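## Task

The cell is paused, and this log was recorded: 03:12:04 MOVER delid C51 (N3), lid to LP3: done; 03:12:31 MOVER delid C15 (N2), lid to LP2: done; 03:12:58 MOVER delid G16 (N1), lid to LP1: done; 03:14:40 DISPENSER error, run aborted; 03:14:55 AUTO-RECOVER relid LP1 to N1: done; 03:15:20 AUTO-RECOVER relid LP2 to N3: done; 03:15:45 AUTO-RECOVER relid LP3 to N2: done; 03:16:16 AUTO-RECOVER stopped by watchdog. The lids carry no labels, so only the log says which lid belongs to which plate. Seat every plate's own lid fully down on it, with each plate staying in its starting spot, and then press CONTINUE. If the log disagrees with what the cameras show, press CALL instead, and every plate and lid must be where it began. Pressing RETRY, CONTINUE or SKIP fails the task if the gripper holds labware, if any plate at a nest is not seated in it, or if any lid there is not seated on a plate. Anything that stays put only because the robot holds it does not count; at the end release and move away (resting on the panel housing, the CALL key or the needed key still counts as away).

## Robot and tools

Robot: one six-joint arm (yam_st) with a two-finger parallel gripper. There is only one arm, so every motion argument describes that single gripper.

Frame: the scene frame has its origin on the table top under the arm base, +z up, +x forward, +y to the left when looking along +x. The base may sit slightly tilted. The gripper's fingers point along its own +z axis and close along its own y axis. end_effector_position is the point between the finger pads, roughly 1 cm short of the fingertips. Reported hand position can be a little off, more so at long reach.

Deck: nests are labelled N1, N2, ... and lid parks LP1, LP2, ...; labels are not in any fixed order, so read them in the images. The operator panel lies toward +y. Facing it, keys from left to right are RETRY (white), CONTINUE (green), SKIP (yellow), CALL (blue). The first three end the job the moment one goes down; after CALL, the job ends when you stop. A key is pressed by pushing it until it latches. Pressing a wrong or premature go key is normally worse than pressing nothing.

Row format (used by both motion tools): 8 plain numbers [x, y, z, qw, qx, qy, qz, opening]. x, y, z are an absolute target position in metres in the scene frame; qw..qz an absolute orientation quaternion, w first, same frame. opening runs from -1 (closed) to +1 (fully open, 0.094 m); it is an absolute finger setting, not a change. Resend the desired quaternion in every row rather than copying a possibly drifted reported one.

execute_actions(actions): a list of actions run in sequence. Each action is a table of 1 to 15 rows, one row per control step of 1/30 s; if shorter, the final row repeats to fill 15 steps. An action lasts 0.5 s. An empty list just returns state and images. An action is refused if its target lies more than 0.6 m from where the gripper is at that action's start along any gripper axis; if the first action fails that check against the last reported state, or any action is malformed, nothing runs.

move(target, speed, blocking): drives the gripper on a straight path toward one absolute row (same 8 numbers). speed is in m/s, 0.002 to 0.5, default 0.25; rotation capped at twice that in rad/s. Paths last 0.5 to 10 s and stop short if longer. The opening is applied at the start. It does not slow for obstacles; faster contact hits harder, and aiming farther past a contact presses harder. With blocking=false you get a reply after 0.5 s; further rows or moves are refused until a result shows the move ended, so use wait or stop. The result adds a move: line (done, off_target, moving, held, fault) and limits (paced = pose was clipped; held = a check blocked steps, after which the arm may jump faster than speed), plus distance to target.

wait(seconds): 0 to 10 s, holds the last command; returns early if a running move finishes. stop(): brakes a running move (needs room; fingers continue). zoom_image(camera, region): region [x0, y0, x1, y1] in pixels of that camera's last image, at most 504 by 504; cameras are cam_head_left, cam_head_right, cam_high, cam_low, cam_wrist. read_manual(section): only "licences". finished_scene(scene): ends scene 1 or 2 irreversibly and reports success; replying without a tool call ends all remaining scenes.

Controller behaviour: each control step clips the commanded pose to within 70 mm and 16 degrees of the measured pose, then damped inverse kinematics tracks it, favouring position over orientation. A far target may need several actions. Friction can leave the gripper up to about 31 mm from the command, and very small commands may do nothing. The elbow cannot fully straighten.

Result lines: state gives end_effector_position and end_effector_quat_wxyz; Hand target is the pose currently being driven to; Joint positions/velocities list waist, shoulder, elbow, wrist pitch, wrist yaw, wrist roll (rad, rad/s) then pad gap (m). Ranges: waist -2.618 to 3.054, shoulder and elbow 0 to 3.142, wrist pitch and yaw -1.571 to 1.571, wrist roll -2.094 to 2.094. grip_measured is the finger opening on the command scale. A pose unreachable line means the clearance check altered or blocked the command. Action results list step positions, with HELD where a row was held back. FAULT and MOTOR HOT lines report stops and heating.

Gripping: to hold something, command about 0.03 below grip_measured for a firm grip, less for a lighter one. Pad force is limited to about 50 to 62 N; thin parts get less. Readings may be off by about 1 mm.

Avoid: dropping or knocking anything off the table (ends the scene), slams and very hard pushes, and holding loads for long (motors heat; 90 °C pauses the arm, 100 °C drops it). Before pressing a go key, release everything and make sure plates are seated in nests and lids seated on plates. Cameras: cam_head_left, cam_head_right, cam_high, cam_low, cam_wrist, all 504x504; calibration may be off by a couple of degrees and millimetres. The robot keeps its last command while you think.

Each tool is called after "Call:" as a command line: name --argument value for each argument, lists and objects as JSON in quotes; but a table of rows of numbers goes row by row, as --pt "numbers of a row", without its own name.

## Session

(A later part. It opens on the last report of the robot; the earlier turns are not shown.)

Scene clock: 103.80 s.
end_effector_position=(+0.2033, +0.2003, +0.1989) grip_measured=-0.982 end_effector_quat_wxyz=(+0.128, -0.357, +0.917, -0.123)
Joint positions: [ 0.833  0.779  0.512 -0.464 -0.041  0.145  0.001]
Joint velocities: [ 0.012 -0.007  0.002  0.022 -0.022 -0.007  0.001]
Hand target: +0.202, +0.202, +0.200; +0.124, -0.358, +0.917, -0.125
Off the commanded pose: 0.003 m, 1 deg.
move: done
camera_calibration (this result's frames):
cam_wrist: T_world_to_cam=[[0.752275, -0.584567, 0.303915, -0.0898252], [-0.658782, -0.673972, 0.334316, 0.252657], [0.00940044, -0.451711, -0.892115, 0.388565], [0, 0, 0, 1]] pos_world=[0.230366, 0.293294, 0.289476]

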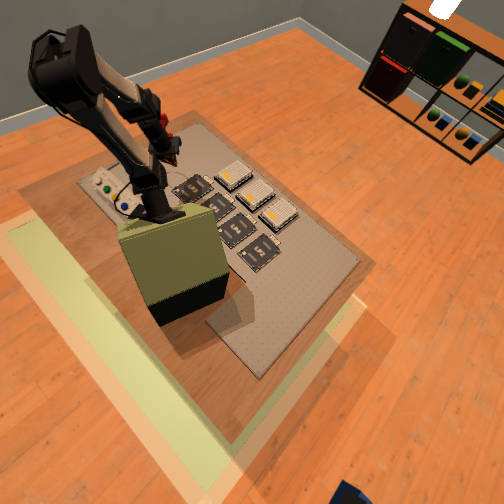

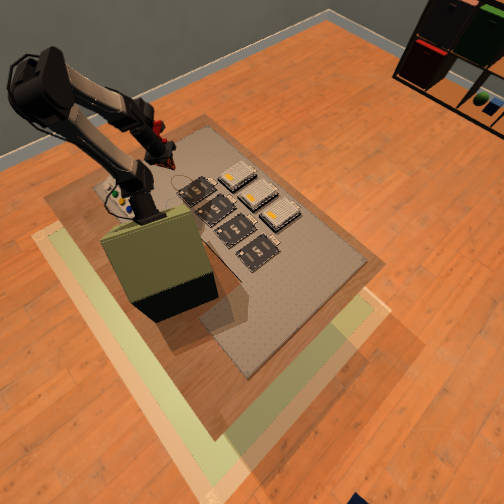

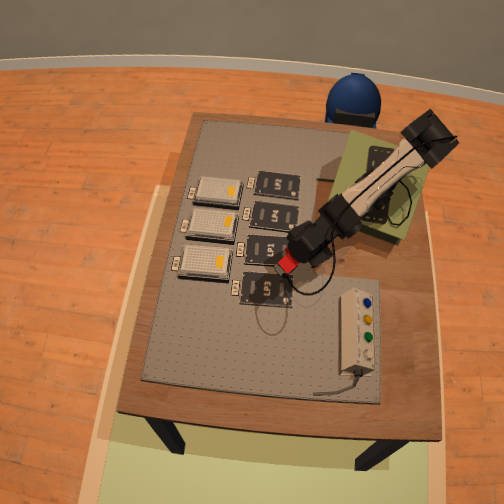

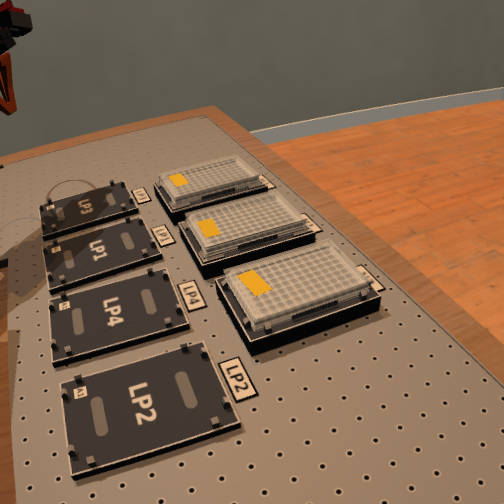

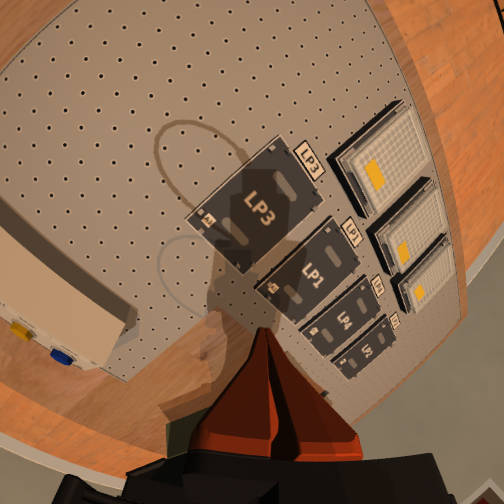

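Call:
move --target '[-0.06,0.337,0.16,0.2418,-0.6645,0.6645,-0.2418,-1]' --speed 0.2

Scene clock: 107.37 s.
end_effector_position=(-0.0556, +0.3357, +0.1580) grip_measured=-0.982 end_effector_quat_wxyz=(-0.242, +0.663, -0.666, +0.242)
Joint positions: [ 2.349  1.892  1.278 -1.258  1.157  1.174  0.001]
Joint velocities: [-0.012 -0.002 -0.002 -0.081 -0.007 -0.022  0.   ]
Hand target: -0.061, +0.339, +0.158; -0.245, +0.666, -0.662, +0.240
Off the commanded pose: 0.005 m, 0 deg.
move: done
camera_calibration (this result's frames):
cam_wrist: T_world_to_cam=[[0.776513, 0.174978, 0.605319, -0.104664], [-0.147228, -0.883691, 0.444312, 0.268508], [0.61266, -0.434134, -0.660436, 0.406692], [0, 0, 0, 1]] pos_world=[-0.12836, 0.432151, 0.212648]

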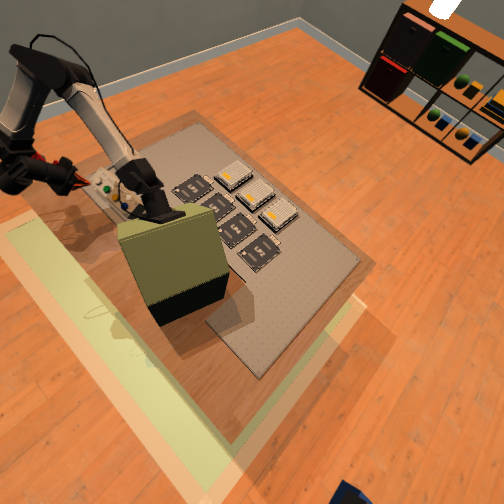

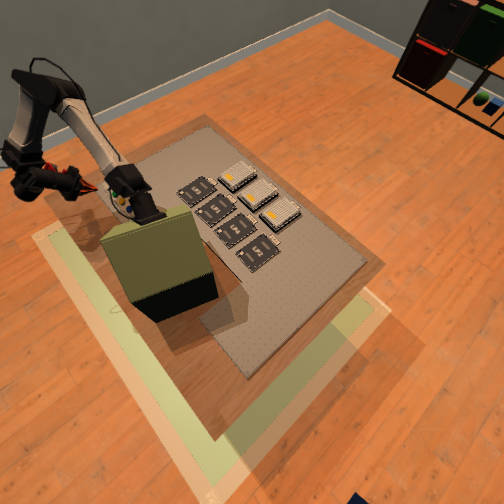

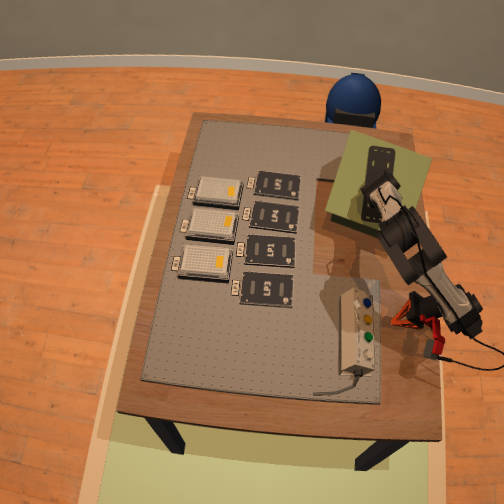

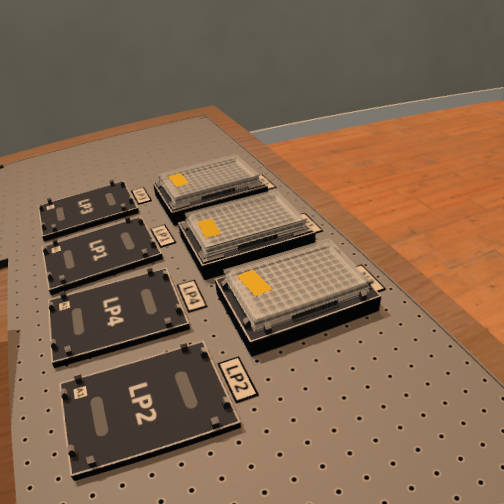

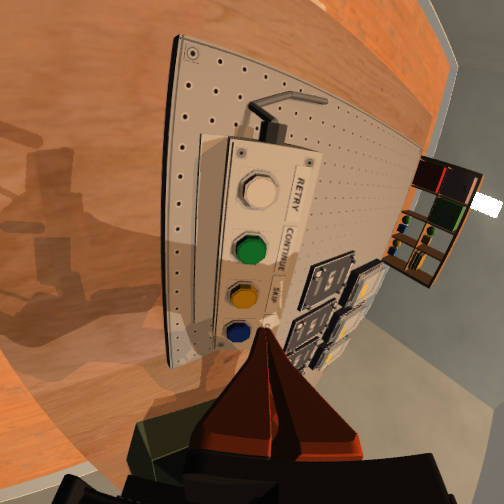

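Call:
move --target '[-0.042,0.342,0.113,0.2418,-0.6645,0.6645,-0.2418,-1]' --speed 0.08

Scene clock: 109.87 s.
end_effector_position=(-0.0459, +0.3510, +0.1196) grip_measured=-0.982 end_effector_quat_wxyz=(-0.241, +0.658, -0.675, +0.231)
Joint positions: [ 2.242  1.892  1.239 -0.926  1.17   0.885  0.001]
Joint velocities: [-0.007 -0.002 -0.012  0.007  0.022 -0.11  -0.   ]
Hand target: -0.042, +0.342, +0.113; -0.242, +0.664, -0.665, +0.243
Off the commanded pose: 0.012 m, 2 deg.
move: off_target
camera_calibration (this result's frames):
cam_wrist: T_world_to_cam=[[0.789259, 0.153446, 0.594579, -0.0822176], [-0.15116, -0.889929, 0.430323, 0.304217], [0.595164, -0.429513, -0.67919, 0.381851], [0, 0, 0, 1]] pos_world=[-0.116387, 0.447357, 0.177322]

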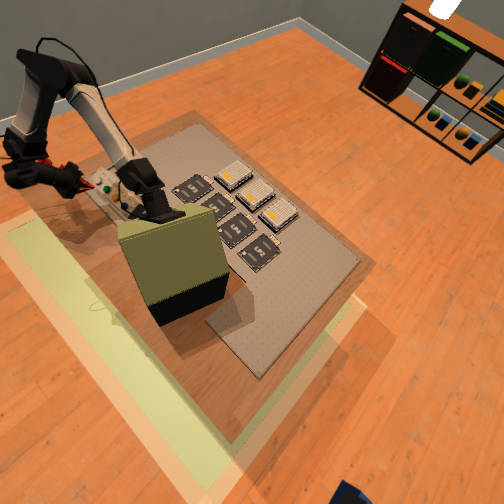

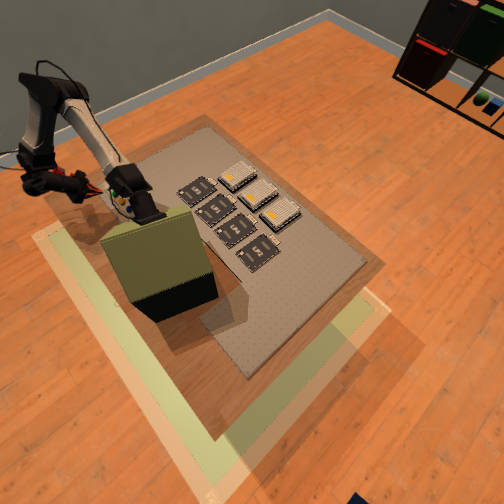

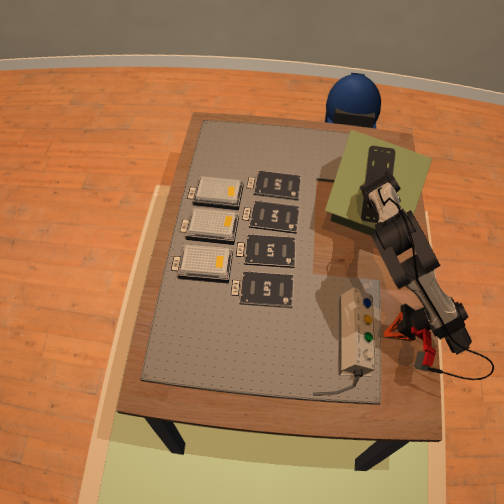

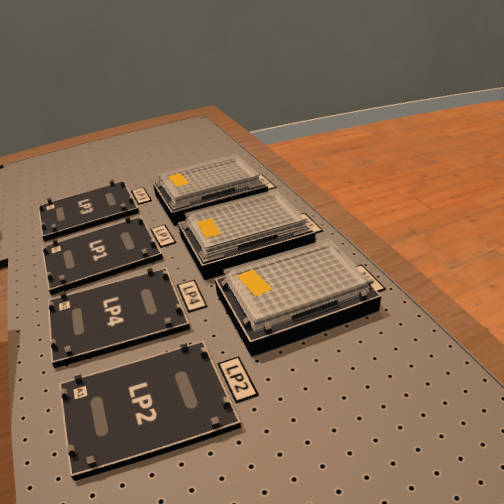

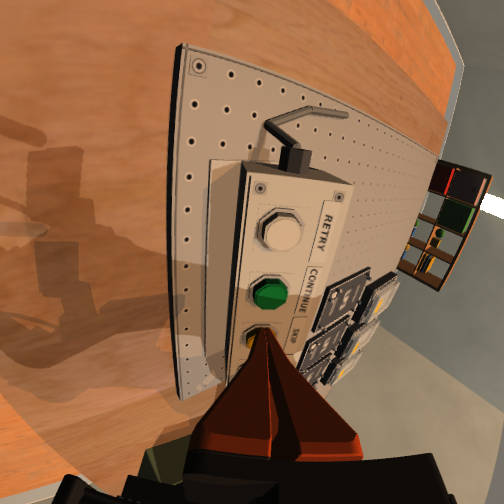

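Call:
execute_actions --actions '[[[-0.025,0.335,0.098,0.2418,-0.6645,0.6645,-0.2418,-1],[-0.025,0.335,0.098,0.2418,-0.6645,0.6645,-0.2418,-1],[-0.031,0.345,0.105,0.2418,-0.6645,0.6645,-0.2418,-1]],[[-0.031,0.345,0.105,0.2418,-0.6645,0.6645,-0.2418,-1]]]'

Scene clock: 111.97 s.
end_effector_position=(-0.0342, +0.3480, +0.1052) grip_measured=-0.982 end_effector_quat_wxyz=(-0.241, +0.664, -0.665, +0.241)
Joint positions: [ 2.194  1.891  1.192 -0.803  1.173  0.77   0.001]
Joint velocities: [-0.012 -0.007 -0.012 -0.051 -0.022  0.022 -0.   ]
Hand target: -0.031, +0.345, +0.105; -0.242, +0.664, -0.664, +0.242
Off the commanded pose: 0.004 m, 0 deg.
Step readings (end_effector_position; steps 1 to 15: 1st action; 16 to 30: 2nd action):
0: (-0.0463, +0.3514, +0.1193)
1: (-0.0452, +0.3502, +0.1172)
2: (-0.0420, +0.3473, +0.1141)
4: (-0.0336, +0.3426, +0.1099)
8: (-0.0319, +0.3450, +0.1071)
15: (-0.0336, +0.3473, +0.1057)
16: (-0.0337, +0.3474, +0.1056)
17: (-0.0338, +0.3475, +0.1055)
19: (-0.0339, +0.3477, +0.1054)
23: (-0.0341, +0.3479, +0.1052)
30: end_effector_position above
camera_calibration (this result's frames):
cam_wrist: T_world_to_cam=[[0.778605, 0.178165, 0.601691, -0.0922016], [-0.143079, -0.883186, 0.446666, 0.305764], [0.610985, -0.433866, -0.662161, 0.364069], [0, 0, 0, 1]] pos_world=[-0.106904, 0.44443, 0.159975]

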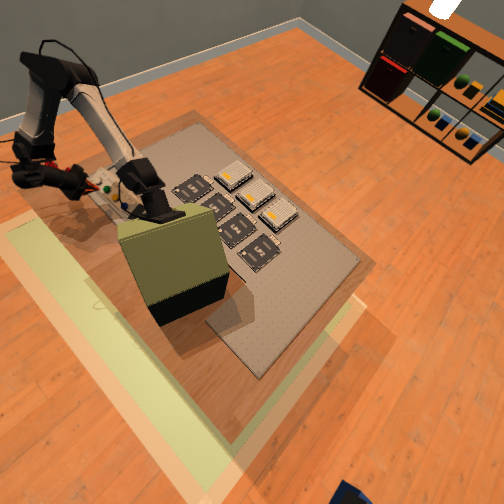

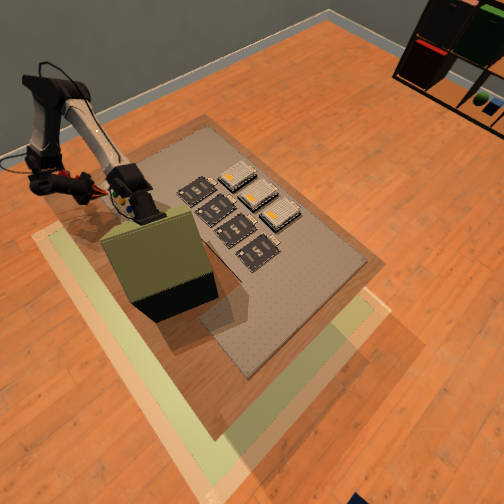

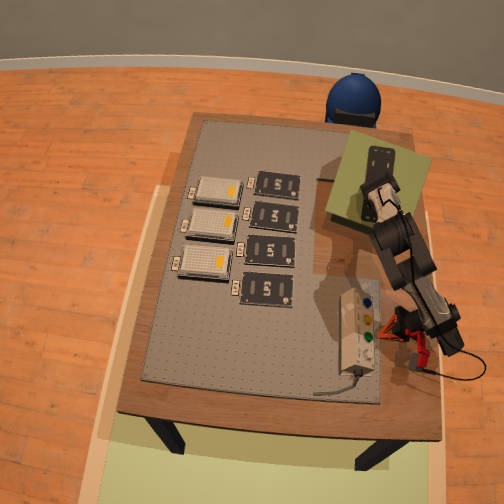

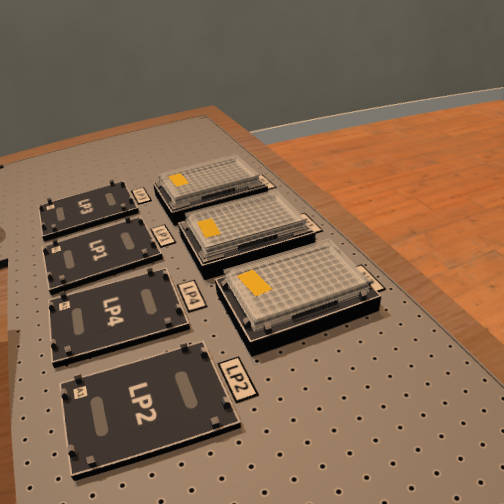

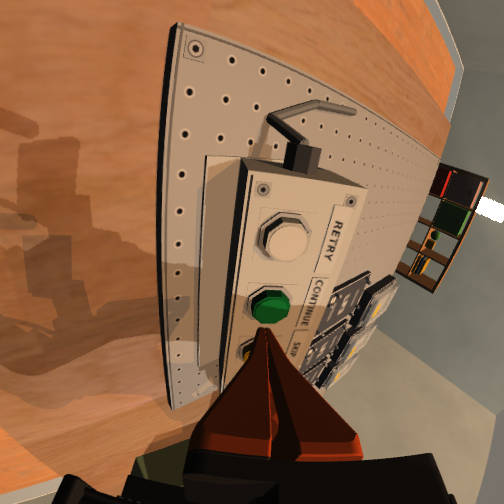

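Call:
execute_actions --actions '[[[-0.012,0.335,0.088,0.2418,-0.6645,0.6645,-0.2418,-1],[-0.012,0.335,0.088,0.2418,-0.6645,0.6645,-0.2418,-1],[-0.012,0.335,0.088,0.2418,-0.6645,0.6645,-0.2418,-1],[-0.021,0.342,0.095,0.2418,-0.6645,0.6645,-0.2418,-1]],[[-0.021,0.342,0.095,0.2418,-0.6645,0.6645,-0.2418,-1]]]'

Scene clock: 113.53 s.
end_effector_position=(-0.0204, +0.3416, +0.0930) grip_measured=-0.982 end_effector_quat_wxyz=(-0.242, +0.665, -0.662, +0.248)
Joint positions: [ 2.147  1.881  1.129 -0.673  1.173  0.672  0.001]
Joint velocities: [ 0.002 -0.002 -0.012 -0.007  0.022 -0.051  0.   ]
Hand target: -0.021, +0.342, +0.095; -0.242, +0.664, -0.665, +0.242
Off the commanded pose: 0.002 m, 1 deg.
Step readings (end_effector_position; steps 1 to 15: 1st action; 16 to 30: 2nd action):
0: (-0.0342, +0.3480, +0.1052)
1: (-0.0330, +0.3472, +0.1032)
2: (-0.0297, +0.3446, +0.1007)
4: (-0.0199, +0.3378, +0.0963)
8: (-0.0187, +0.3388, +0.0944)
15: (-0.0200, +0.3408, +0.0933)
16: (-0.0200, +0.3410, +0.0933)
17: (-0.0201, +0.3411, +0.0932)
19: (-0.0202, +0.3413, +0.0931)
23: (-0.0203, +0.3414, +0.0930)
30: end_effector_position above
camera_calibration (this result's frames):
cam_wrist: T_world_to_cam=[[0.770669, 0.186405, 0.609363, -0.0981123], [-0.146496, -0.87882, 0.454108, 0.305229], [0.620168, -0.439236, -0.649972, 0.345646], [0, 0, 0, 1]] pos_world=[-0.0940316, 0.43835, 0.145839]

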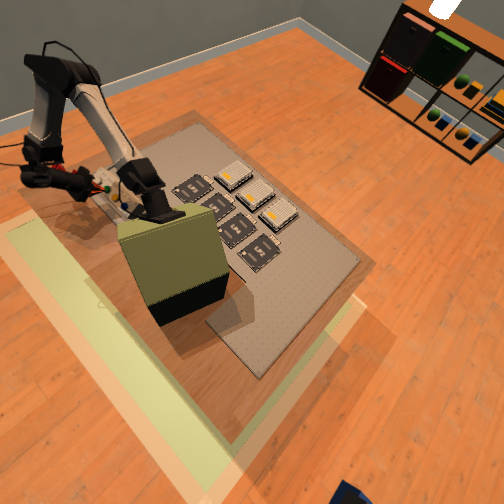

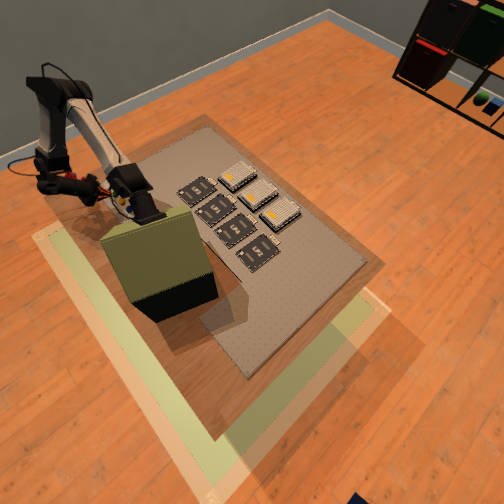

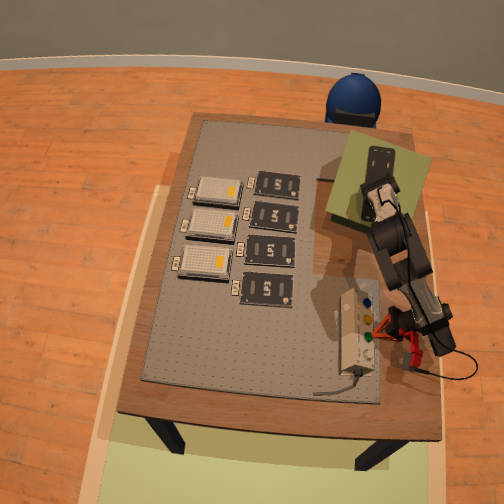

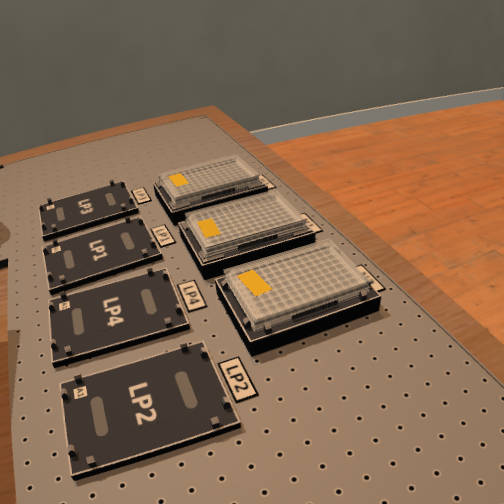

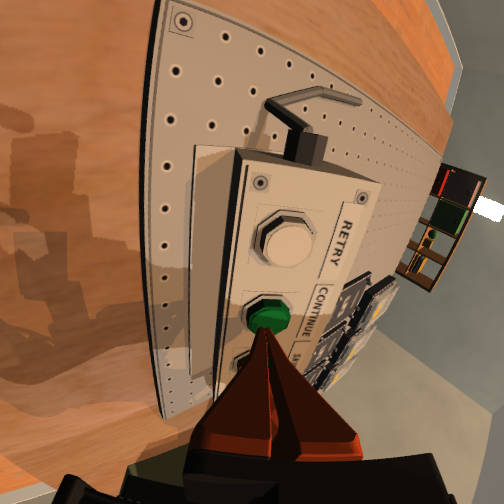

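Call:
execute_actions --actions '[[[-0.022,0.352,0.094,0.2418,-0.6645,0.6645,-0.2418,-1],[-0.022,0.352,0.094,0.2418,-0.6645,0.6645,-0.2418,-1],[-0.022,0.352,0.094,0.2418,-0.6645,0.6645,-0.2418,-1],[-0.021,0.346,0.093,0.2418,-0.6645,0.6645,-0.2418,-1]]]'

Scene clock: 114.50 s.
end_effector_position=(-0.0208, +0.3423, +0.0926) grip_measured=-0.982 end_effector_quat_wxyz=(-0.241, +0.669, -0.658, +0.248)
Joint positions: [ 2.147  1.881  1.129 -0.666  1.173  0.657  0.001]
Joint velocities: [ 0.017  0.007 -0.022 -0.022 -0.037  0.051 -0.001]
Hand target: -0.021, +0.346, +0.093; -0.242, +0.664, -0.664, +0.242
Off the commanded pose: 0.004 m, 1 deg.
Step readings (end_effector_position):
0: (-0.0204, +0.3416, +0.0930)
1: (-0.0204, +0.3416, +0.0930)
2: (-0.0204, +0.3416, +0.0930)
4: (-0.0205, +0.3416, +0.0929)
8: (-0.0207, +0.3420, +0.0927)
15: end_effector_position above
camera_calibration (this result's frames):
cam_wrist: T_world_to_cam=[[0.770012, 0.195945, 0.607196, -0.100763], [-0.138187, -0.877868, 0.458533, 0.305397], [0.622885, -0.436982, -0.648892, 0.345168], [0, 0, 0, 1]] pos_world=[-0.0952095, 0.438675, 0.145125]

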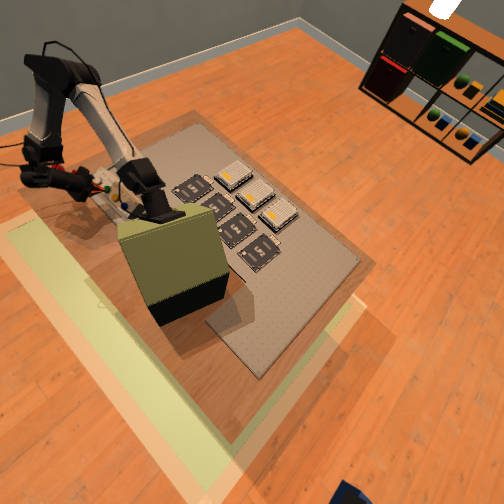

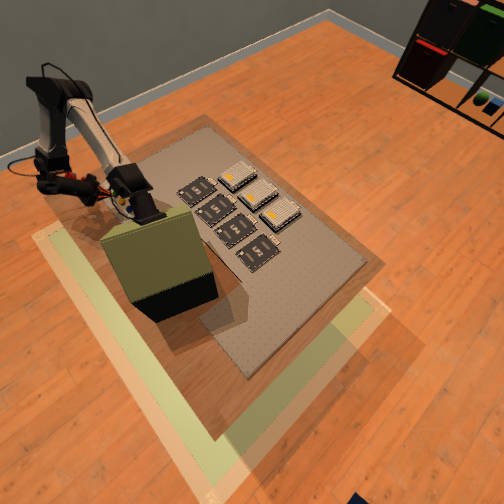

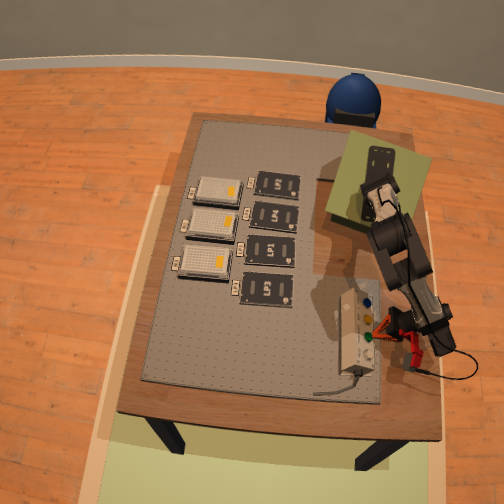

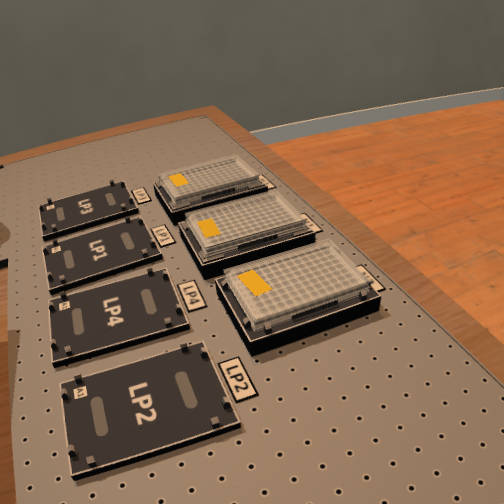

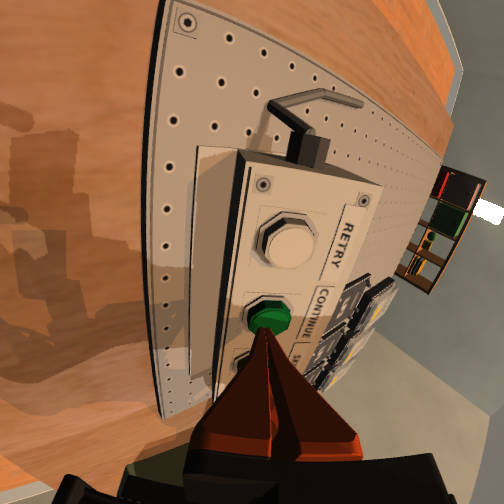

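Call:
execute_actions --actions '[[[-0.008,0.354,0.082,0.2418,-0.6645,0.6645,-0.2418,-1]]]'

Scene clock: 114.93 s.
end_effector_position=(-0.0149, +0.3504, +0.0847) grip_measured=-0.983 end_effector_quat_wxyz=(-0.237, +0.678, -0.650, +0.249)
Joint positions: [ 2.115  1.879  1.129 -0.583  1.165  0.538  0.001]
Joint velocities: [-0.007  0.012 -0.002  0.022  0.081 -0.022  0.001]
Step readings (end_effector_position):
0: (-0.0209, +0.3423, +0.0926)
1: (-0.0202, +0.3432, +0.0916)
2: (-0.0183, +0.3446, +0.0898)
4: (-0.0140, +0.3465, +0.0866)
5: (-0.0142, +0.3471, +0.0862)
camera_calibration (this result's frames):
cam_wrist: T_world_to_cam=[[0.767942, 0.222562, 0.600609, -0.11094], [-0.116885, -0.873252, 0.473043, 0.314413], [0.629764, -0.433472, -0.644592, 0.338428], [0, 0, 0, 1]] pos_world=[-0.0911844, 0.445952, 0.136049]
The task's run has ended: the event that ends the task has happened.

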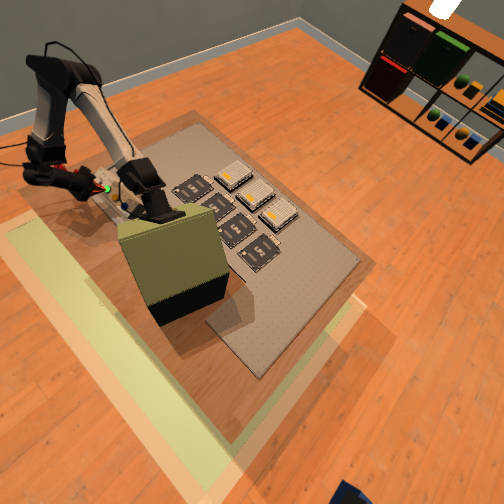

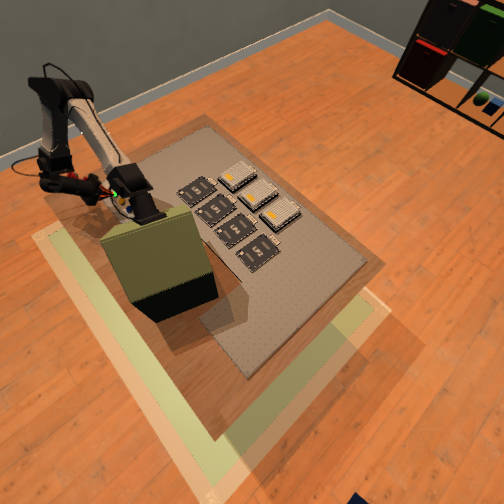

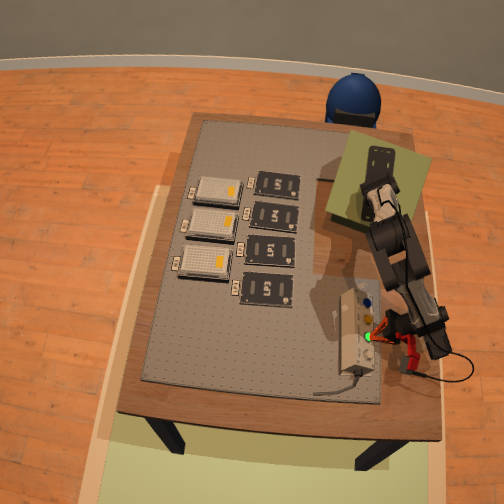

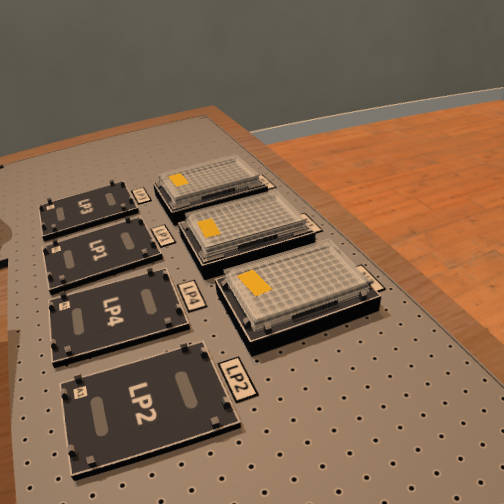

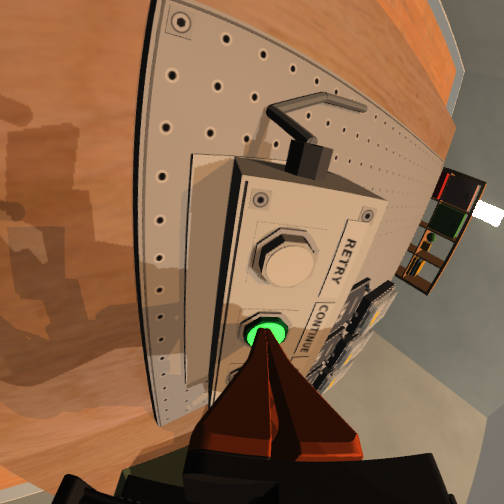

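Call:
finished_scene --scene 2

The scene is finished: the task was done.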